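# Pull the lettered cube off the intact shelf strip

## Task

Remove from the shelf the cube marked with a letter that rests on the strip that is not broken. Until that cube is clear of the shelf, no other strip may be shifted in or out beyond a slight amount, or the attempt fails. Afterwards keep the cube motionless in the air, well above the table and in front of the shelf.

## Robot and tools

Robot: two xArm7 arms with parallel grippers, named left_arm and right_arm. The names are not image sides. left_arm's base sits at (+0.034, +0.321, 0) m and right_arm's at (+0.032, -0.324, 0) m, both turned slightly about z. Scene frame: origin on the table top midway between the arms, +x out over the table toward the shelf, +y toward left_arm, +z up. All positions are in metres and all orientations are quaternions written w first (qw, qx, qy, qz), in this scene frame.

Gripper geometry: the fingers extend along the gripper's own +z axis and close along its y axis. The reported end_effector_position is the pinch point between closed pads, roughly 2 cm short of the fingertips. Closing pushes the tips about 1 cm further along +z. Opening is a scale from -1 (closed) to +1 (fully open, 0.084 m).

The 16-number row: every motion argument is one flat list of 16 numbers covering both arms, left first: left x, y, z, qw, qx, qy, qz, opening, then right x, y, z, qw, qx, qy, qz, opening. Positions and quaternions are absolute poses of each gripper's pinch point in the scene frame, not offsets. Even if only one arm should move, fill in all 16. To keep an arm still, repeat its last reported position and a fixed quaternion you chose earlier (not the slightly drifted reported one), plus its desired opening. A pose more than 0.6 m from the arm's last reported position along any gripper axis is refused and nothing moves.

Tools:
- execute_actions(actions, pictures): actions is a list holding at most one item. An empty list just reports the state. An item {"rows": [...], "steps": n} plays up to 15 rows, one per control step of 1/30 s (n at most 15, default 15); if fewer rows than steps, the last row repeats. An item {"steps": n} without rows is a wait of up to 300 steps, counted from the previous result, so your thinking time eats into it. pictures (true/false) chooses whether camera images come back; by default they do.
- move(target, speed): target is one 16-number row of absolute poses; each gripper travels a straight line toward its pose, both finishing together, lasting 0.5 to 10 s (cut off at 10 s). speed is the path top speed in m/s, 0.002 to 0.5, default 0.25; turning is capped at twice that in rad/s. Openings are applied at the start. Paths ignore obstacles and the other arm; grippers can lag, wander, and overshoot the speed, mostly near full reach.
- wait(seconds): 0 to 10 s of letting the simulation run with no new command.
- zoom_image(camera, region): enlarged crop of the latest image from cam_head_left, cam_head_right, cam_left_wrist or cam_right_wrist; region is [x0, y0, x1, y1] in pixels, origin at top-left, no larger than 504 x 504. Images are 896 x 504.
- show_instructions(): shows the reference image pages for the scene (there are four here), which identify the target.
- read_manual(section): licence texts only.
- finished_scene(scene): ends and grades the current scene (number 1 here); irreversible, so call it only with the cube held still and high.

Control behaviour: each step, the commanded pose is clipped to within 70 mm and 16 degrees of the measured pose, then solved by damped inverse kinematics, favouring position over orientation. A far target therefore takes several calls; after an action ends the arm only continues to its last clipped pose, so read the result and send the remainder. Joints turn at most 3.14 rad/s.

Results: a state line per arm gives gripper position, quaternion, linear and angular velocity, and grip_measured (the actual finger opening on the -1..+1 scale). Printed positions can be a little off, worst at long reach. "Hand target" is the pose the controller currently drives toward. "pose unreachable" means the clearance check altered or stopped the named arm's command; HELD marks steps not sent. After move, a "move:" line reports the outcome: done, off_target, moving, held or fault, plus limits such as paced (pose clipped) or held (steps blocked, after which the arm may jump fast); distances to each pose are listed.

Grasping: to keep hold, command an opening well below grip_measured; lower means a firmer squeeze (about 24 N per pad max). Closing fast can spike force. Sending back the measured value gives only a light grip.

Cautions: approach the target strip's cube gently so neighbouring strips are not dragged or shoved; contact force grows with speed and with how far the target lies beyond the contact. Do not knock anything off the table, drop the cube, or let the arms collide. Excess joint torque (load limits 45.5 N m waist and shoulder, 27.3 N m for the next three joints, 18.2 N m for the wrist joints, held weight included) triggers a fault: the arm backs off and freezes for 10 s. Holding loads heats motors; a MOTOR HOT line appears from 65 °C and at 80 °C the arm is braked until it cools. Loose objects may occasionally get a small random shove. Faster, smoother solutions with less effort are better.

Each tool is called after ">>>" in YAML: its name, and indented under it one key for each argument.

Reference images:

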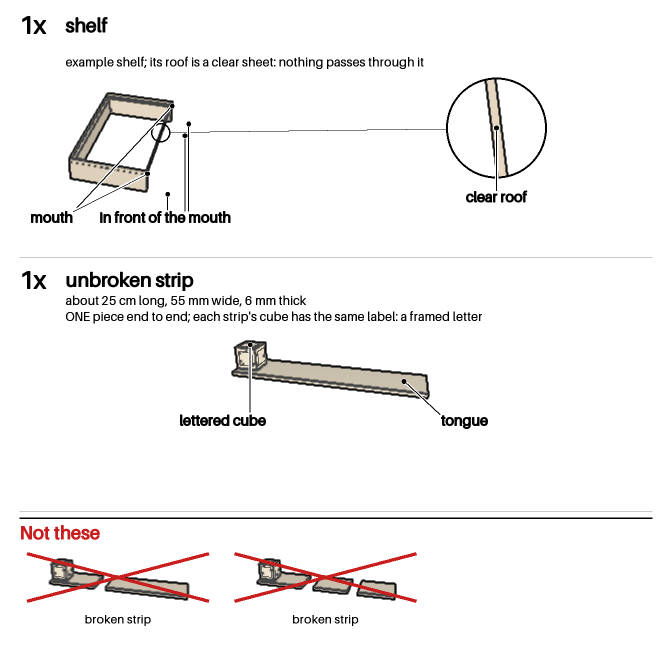

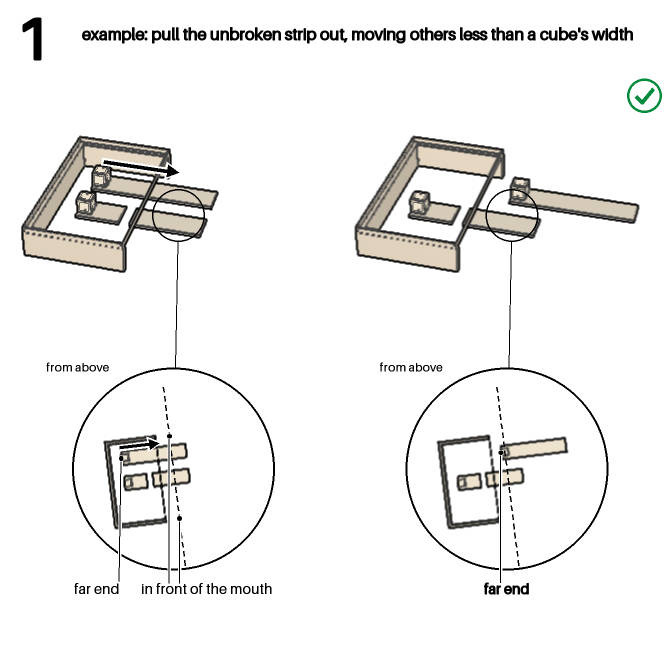

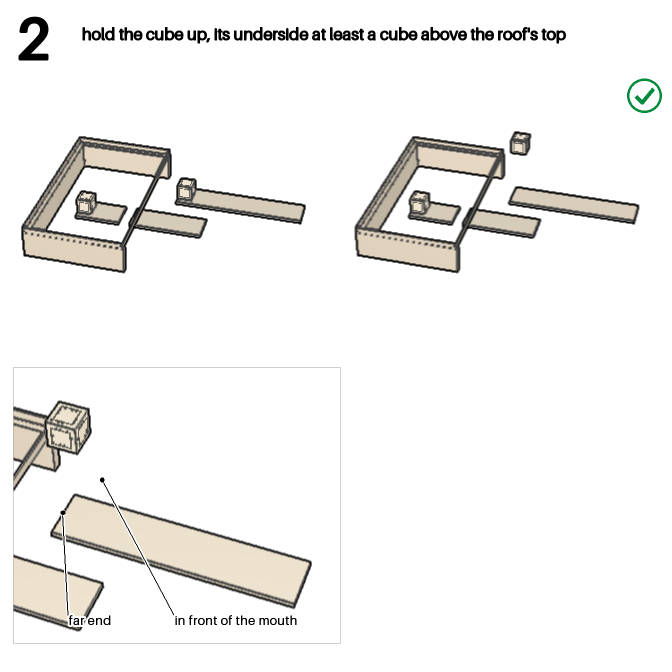

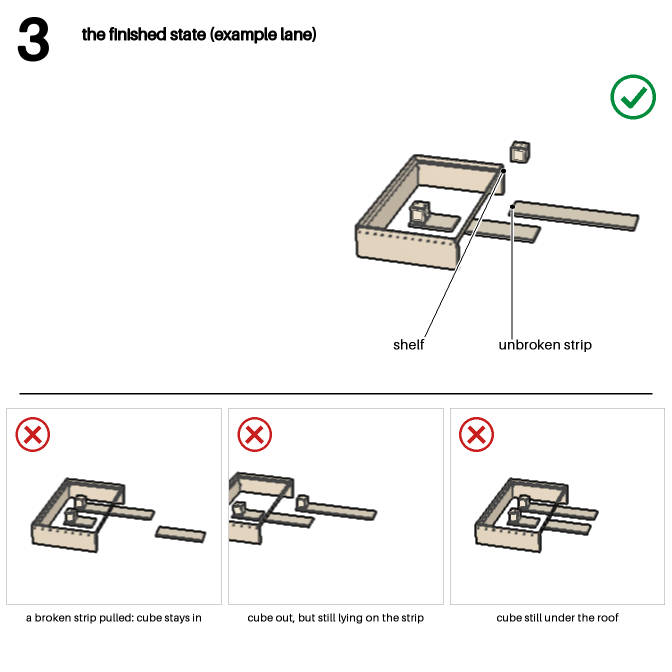

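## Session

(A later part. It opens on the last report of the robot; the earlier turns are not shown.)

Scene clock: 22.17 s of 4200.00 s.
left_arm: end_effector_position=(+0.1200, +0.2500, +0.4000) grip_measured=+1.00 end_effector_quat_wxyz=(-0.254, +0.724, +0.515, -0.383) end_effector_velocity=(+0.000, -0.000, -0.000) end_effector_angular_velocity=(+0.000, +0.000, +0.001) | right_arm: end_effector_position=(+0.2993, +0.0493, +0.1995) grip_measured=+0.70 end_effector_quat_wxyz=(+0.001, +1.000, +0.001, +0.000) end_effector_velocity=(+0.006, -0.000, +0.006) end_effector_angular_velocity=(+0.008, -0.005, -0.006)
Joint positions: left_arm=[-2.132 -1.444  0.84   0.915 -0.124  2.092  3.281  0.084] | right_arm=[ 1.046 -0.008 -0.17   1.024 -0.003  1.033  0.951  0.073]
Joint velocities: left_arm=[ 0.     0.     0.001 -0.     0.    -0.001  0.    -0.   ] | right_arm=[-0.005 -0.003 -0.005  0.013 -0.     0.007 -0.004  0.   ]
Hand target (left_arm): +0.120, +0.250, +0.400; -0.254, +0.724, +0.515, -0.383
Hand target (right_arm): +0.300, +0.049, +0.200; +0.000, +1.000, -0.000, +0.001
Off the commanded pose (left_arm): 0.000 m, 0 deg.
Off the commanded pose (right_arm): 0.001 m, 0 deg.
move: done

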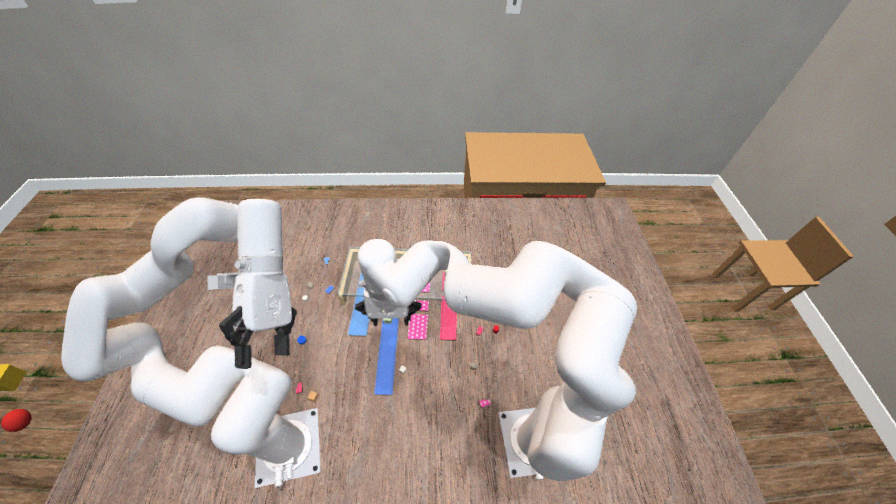

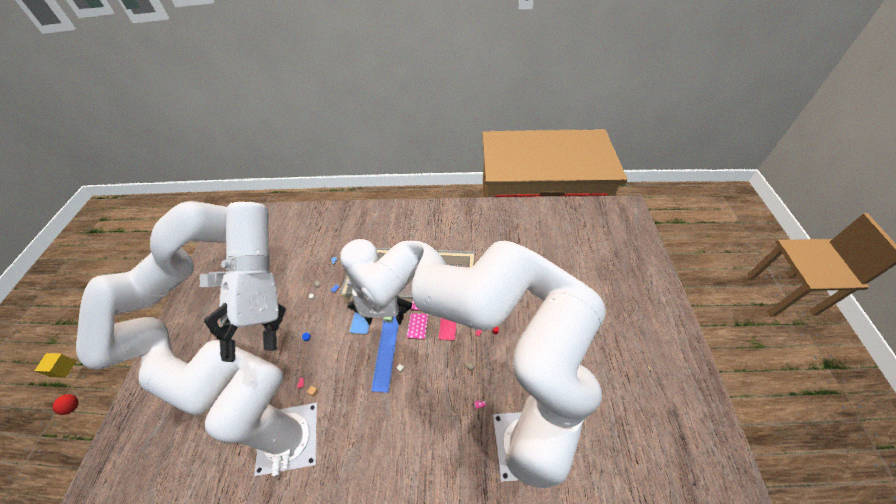

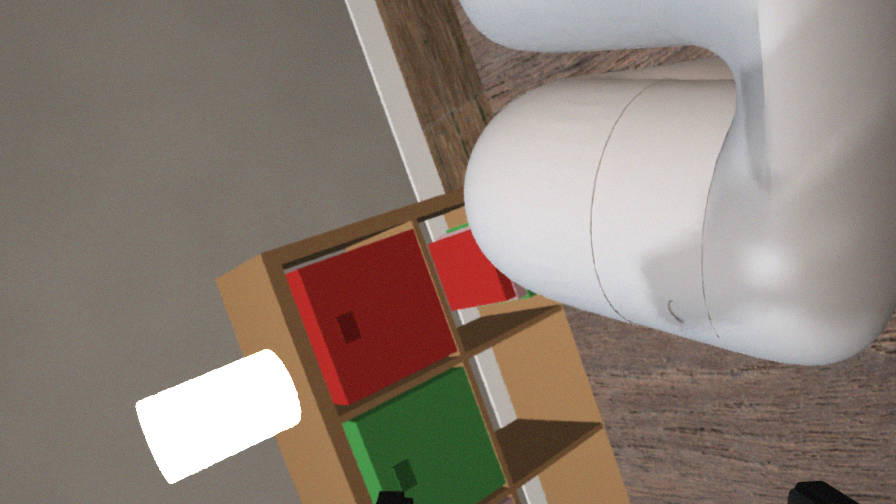

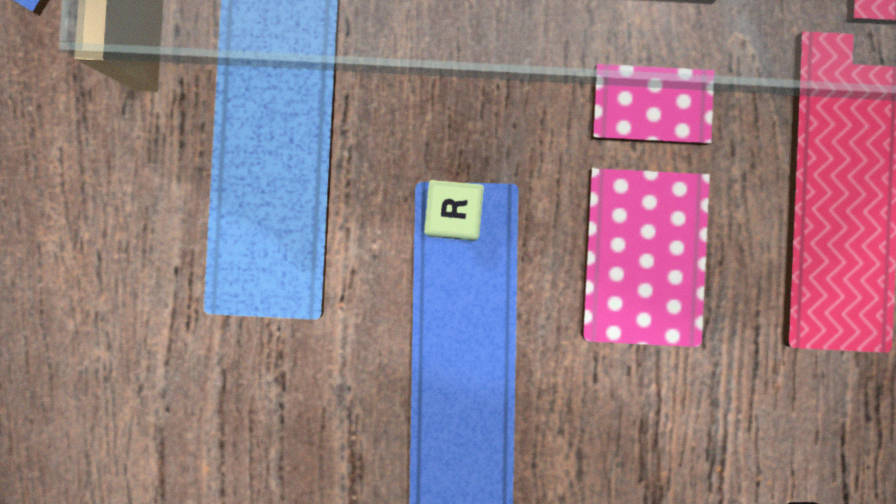

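>>> move:
  target: [0.12,0.25,0.4,-0.254,0.724,0.515,-0.383,1, 0.389,0.083,0.07,0,1,-0.03,0,0.3]

>>> move:
  target: [0.12,0.25,0.4,-0.254,0.724,0.515,-0.383,1, 0.389,0.083,0.031,0,1,-0.03,0,0.3]
  speed: 0.06

>>> move:
  target: [0.12,0.25,0.4,-0.254,0.724,0.515,-0.383,1, 0.389,0.083,0.031,0,1,-0.03,0,-0.9]

>>> move:
  target: [0.12,0.25,0.4,-0.254,0.724,0.515,-0.383,1, 0.36,0.083,0.22,0,1,-0.03,0,-0.9]
  speed: 0.15

Scene clock: 27.53 s of 4200.00 s.
left_arm: end_effector_position=(+0.1200, +0.2500, +0.4000) grip_measured=+1.00 end_effector_quat_wxyz=(-0.254, +0.724, +0.515, -0.383) end_effector_velocity=(+0.000, -0.000, +0.000) end_effector_angular_velocity=(-0.000, +0.000, +0.000) | right_arm: end_effector_position=(+0.3890, +0.0842, +0.0707) grip_measured=+0.29 end_effector_quat_wxyz=(-0.001, +1.000, -0.030, -0.000) end_effector_velocity=(+0.000, -0.003, -0.005) end_effector_angular_velocity=(-0.009, +0.006, -0.004)
Joint positions: left_arm=[-2.132 -1.444  0.84   0.915 -0.124  2.092  3.281  0.084] | right_arm=[ 0.96   0.44  -0.198  1.214  0.121  0.784  0.828  0.056]
Joint velocities: left_arm=[ 0.  0.  0. -0.  0. -0.  0. -0.] | right_arm=[-0.003  0.01  -0.001 -0.001  0.001  0.001 -0.    -0.   ]
Hand target (left_arm): +0.120, +0.250, +0.400; -0.254, +0.724, +0.515, -0.383
Hand target (right_arm): +0.389, +0.084, +0.070; -0.000, +1.000, -0.030, -0.001
Off the commanded pose (left_arm): 0.000 m, 0 deg.
Off the commanded pose (right_arm): 0.001 m, 0 deg.
After step 90, 1.20 s passed at rest.
move: done

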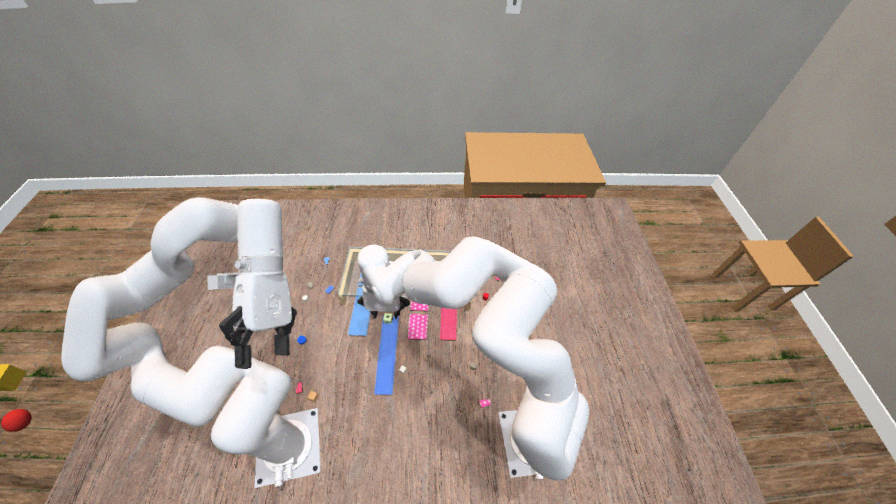

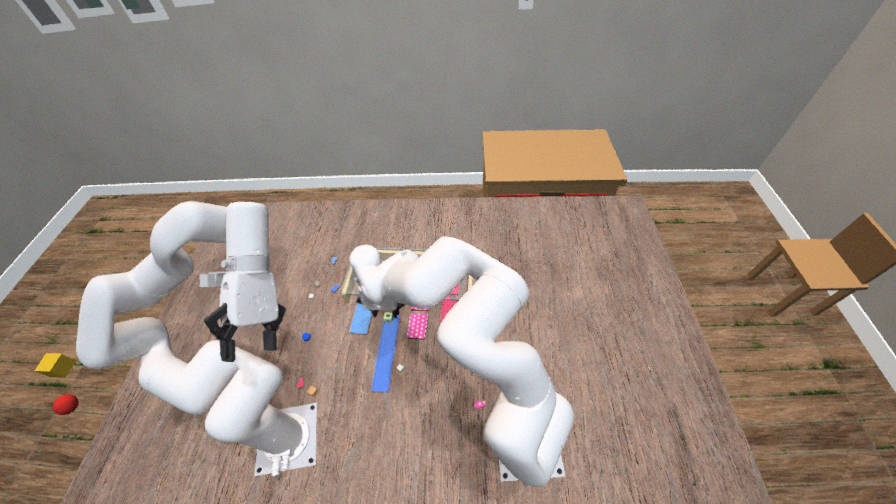

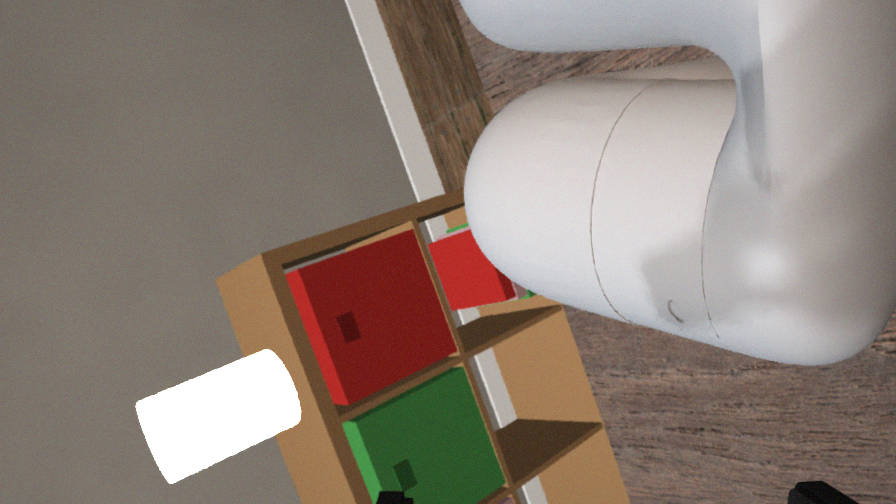

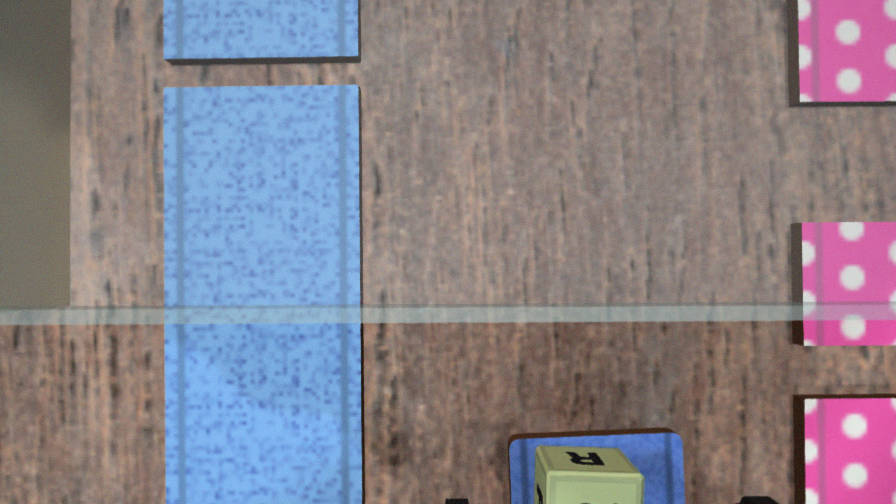

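Scene clock: 28.50 s of 4200.00 s.
left_arm: end_effector_position=(+0.1200, +0.2500, +0.4000) grip_measured=+1.00 end_effector_quat_wxyz=(-0.254, +0.724, +0.515, -0.383) end_effector_velocity=(-0.000, +0.000, -0.000) end_effector_angular_velocity=(+0.000, -0.000, -0.001) | right_arm: end_effector_position=(+0.3892, +0.0833, +0.0313) grip_measured=+0.29 end_effector_quat_wxyz=(-0.000, +1.000, -0.030, +0.000) end_effector_velocity=(+0.002, +0.002, +0.002) end_effector_angular_velocity=(+0.006, -0.005, +0.000)
Joint positions: left_arm=[-2.132 -1.444  0.84   0.915 -0.124  2.092  3.281  0.084] | right_arm=[ 0.95   0.516 -0.185  1.199  0.143  0.695  0.814  0.056]
Joint velocities: left_arm=[ 0.     0.    -0.     0.    -0.     0.001  0.     0.   ] | right_arm=[-0.    -0.001 -0.     0.003  0.001 -0.004 -0.001  0.   ]
Hand target (left_arm): +0.120, +0.250, +0.400; -0.254, +0.724, +0.515, -0.383
Hand target (right_arm): +0.389, +0.083, +0.031; -0.000, +1.000, -0.030, -0.000
Off the commanded pose (left_arm): 0.000 m, 0 deg.
Off the commanded pose (right_arm): 0.001 m, 0 deg.
move: done

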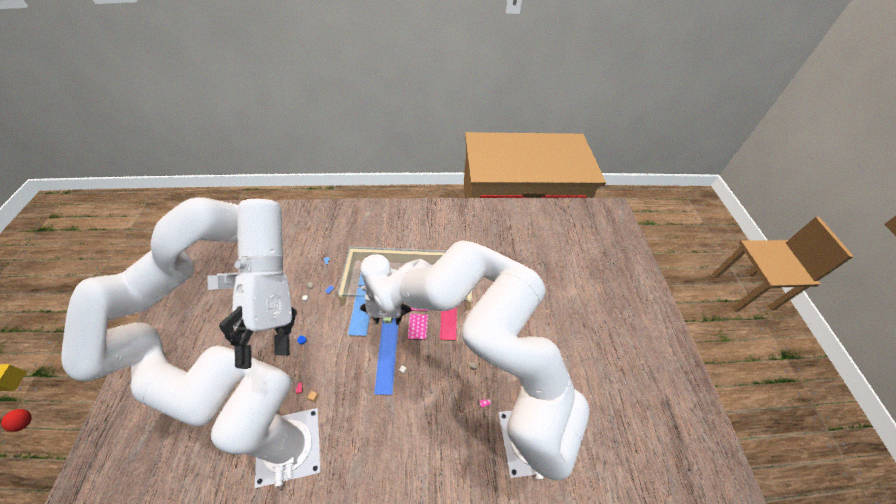

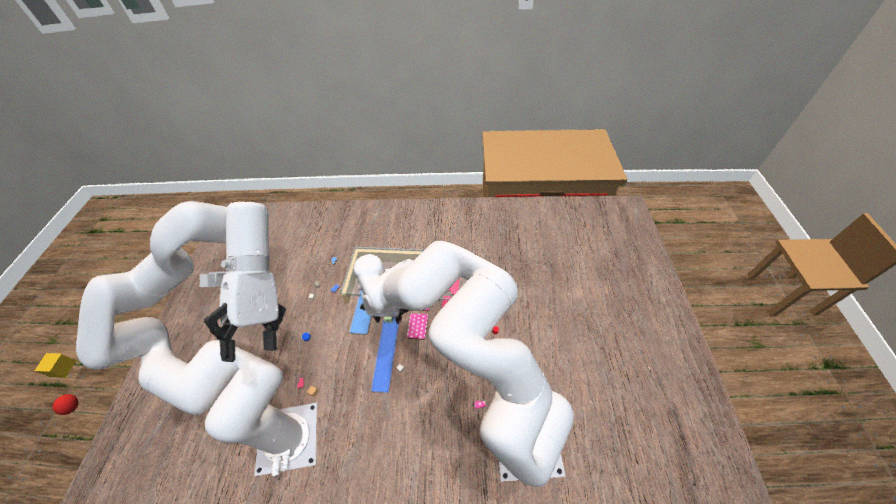

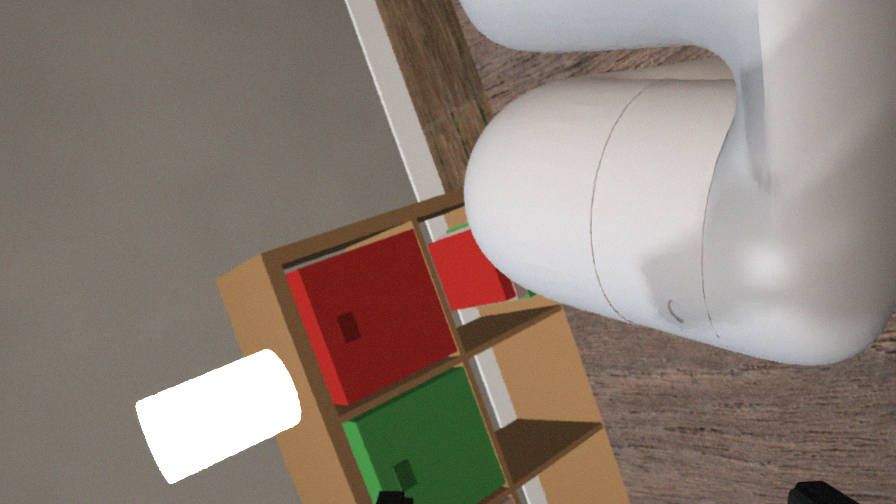

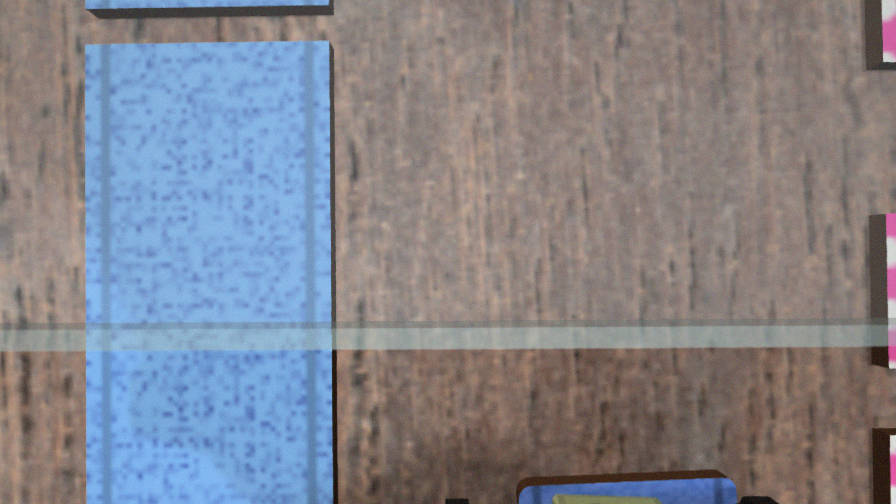

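Scene clock: 29.20 s of 4200.00 s.
left_arm: end_effector_position=(+0.1200, +0.2500, +0.4000) grip_measured=+1.00 end_effector_quat_wxyz=(-0.254, +0.724, +0.515, -0.383) end_effector_velocity=(+0.000, -0.000, +0.000) end_effector_angular_velocity=(-0.001, +0.001, +0.000) | right_arm: end_effector_position=(+0.3891, +0.0832, +0.0312) grip_measured=-0.45 end_effector_quat_wxyz=(-0.000, +1.000, -0.030, +0.000) end_effector_velocity=(-0.000, -0.000, -0.001) end_effector_angular_velocity=(-0.001, +0.001, -0.001)
Joint positions: left_arm=[-2.132 -1.444  0.84   0.915 -0.124  2.092  3.281  0.084] | right_arm=[ 0.951  0.515 -0.185  1.198  0.142  0.695  0.814  0.024]
Joint velocities: left_arm=[-0.    -0.     0.     0.    -0.    -0.001  0.     0.   ] | right_arm=[-0.     0.001 -0.    -0.     0.    -0.     0.    -0.   ]
Hand target (left_arm): +0.120, +0.250, +0.400; -0.254, +0.724, +0.515, -0.383
Hand target (right_arm): +0.389, +0.083, +0.031; +0.000, +1.000, -0.030, -0.000
Off the commanded pose (left_arm): 0.000 m, 0 deg.
Off the commanded pose (right_arm): 0.000 m, 0 deg.
move: done

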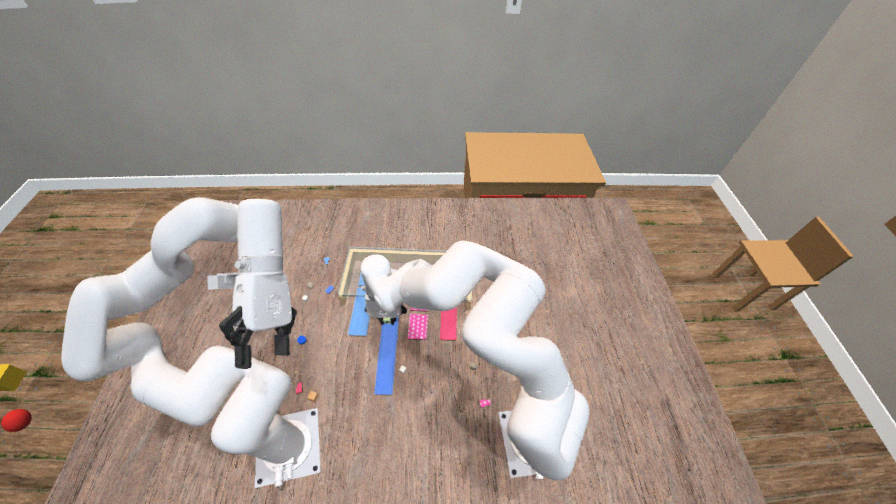

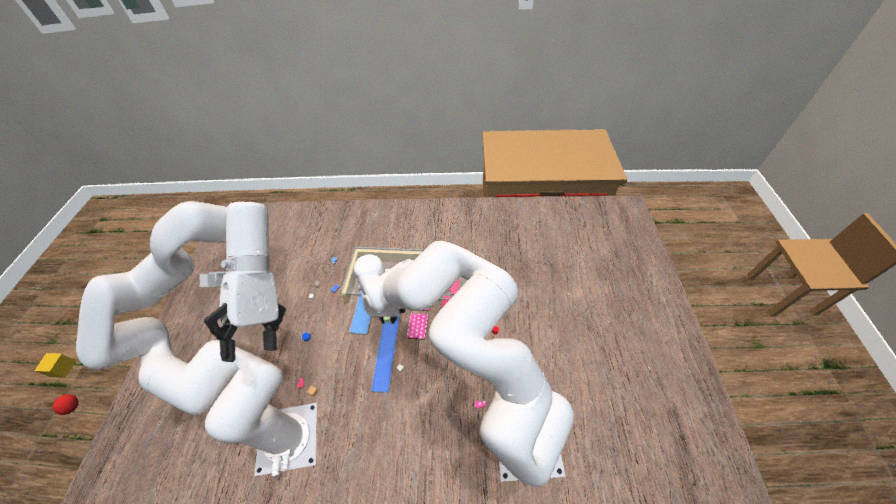

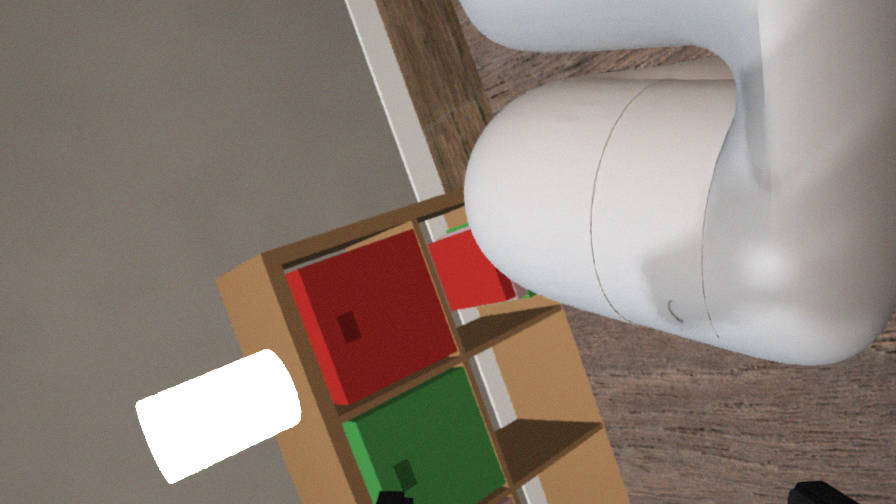

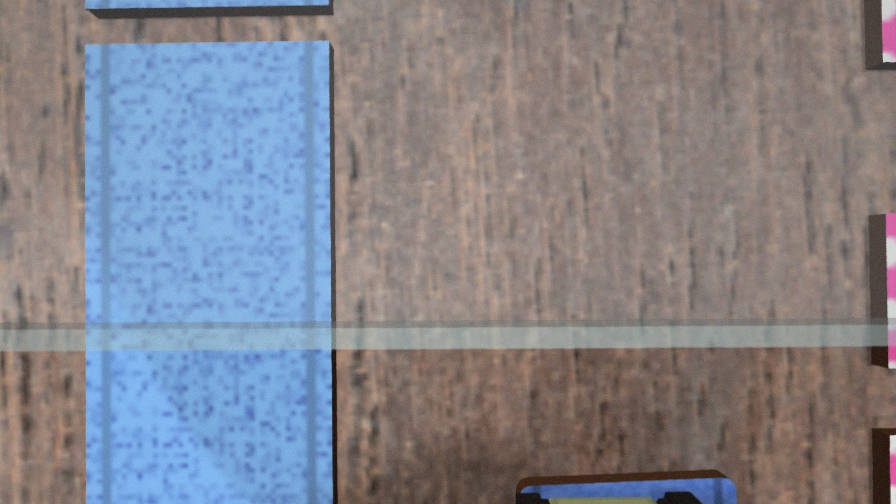

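Scene clock: 30.83 s of 4200.00 s.
left_arm: end_effector_position=(+0.1200, +0.2500, +0.4000) grip_measured=+1.00 end_effector_quat_wxyz=(-0.254, +0.724, +0.515, -0.383) end_effector_velocity=(-0.000, -0.000, +0.000) end_effector_angular_velocity=(-0.001, +0.000, +0.001) | right_arm: end_effector_position=(+0.3596, +0.0817, +0.2192) grip_measured=-0.45 end_effector_quat_wxyz=(+0.001, +1.000, -0.030, +0.000) end_effector_velocity=(-0.000, +0.001, +0.003) end_effector_angular_velocity=(+0.001, -0.001, +0.001)
Joint positions: left_arm=[-2.132 -1.444  0.84   0.915 -0.124  2.092  3.281  0.084] | right_arm=[ 1.012  0.181 -0.21   1.309  0.04   1.134  0.923  0.024]
Joint velocities: left_arm=[ 0.     0.    -0.001 -0.    -0.001 -0.001  0.     0.   ] | right_arm=[ 0.001 -0.003  0.     0.006 -0.001  0.007  0.001 -0.   ]
Hand target (left_arm): +0.120, +0.250, +0.400; -0.254, +0.724, +0.515, -0.383
Hand target (right_arm): +0.360, +0.082, +0.220; +0.000, +1.000, -0.030, +0.001
Off the commanded pose (left_arm): 0.000 m, 0 deg.
Off the commanded pose (right_arm): 0.002 m, 0 deg.
move: done

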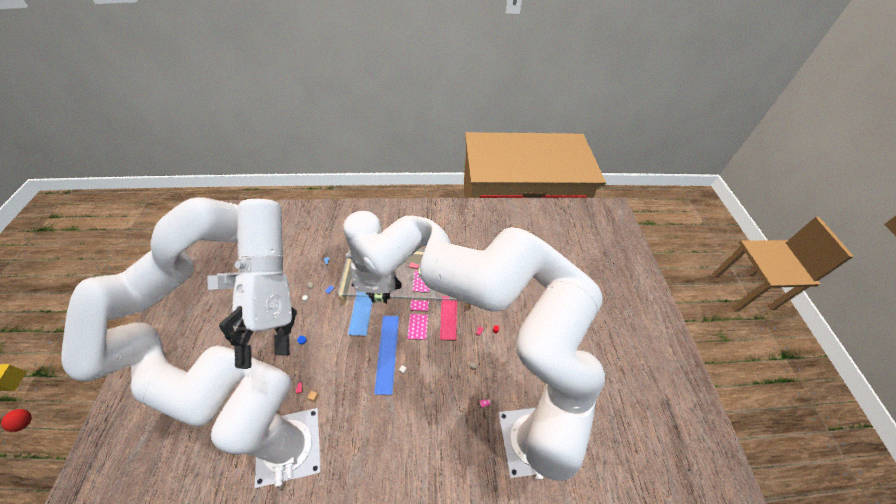

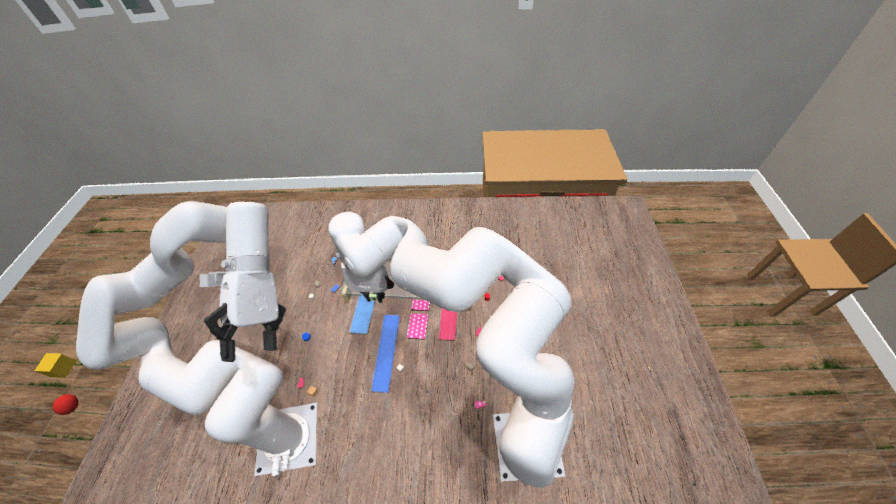

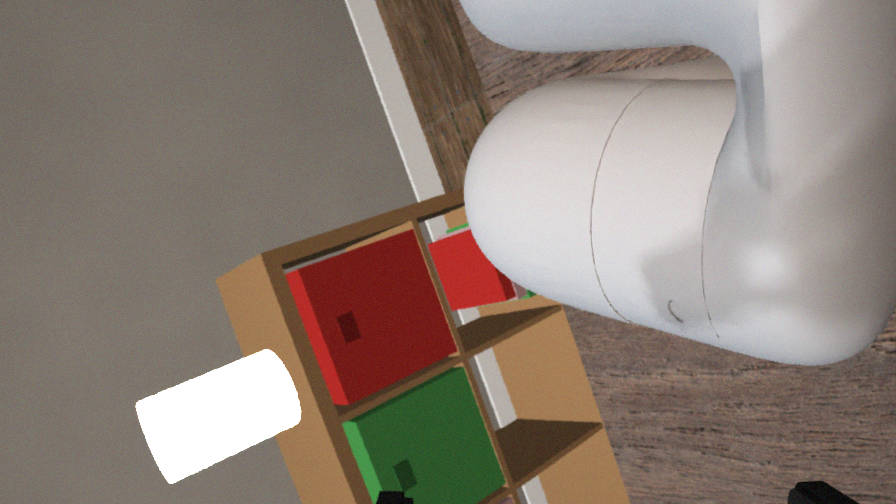

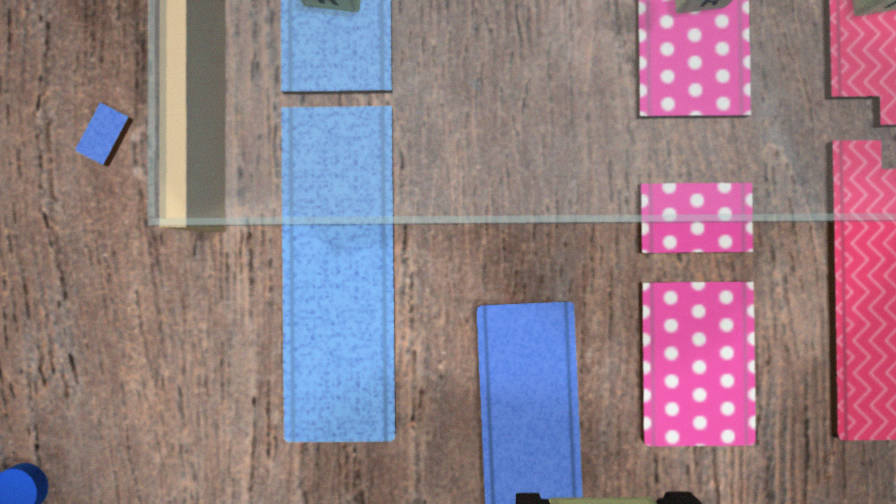

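>>> finished_scene:
  scene: 1

The scene is finished: the task was done.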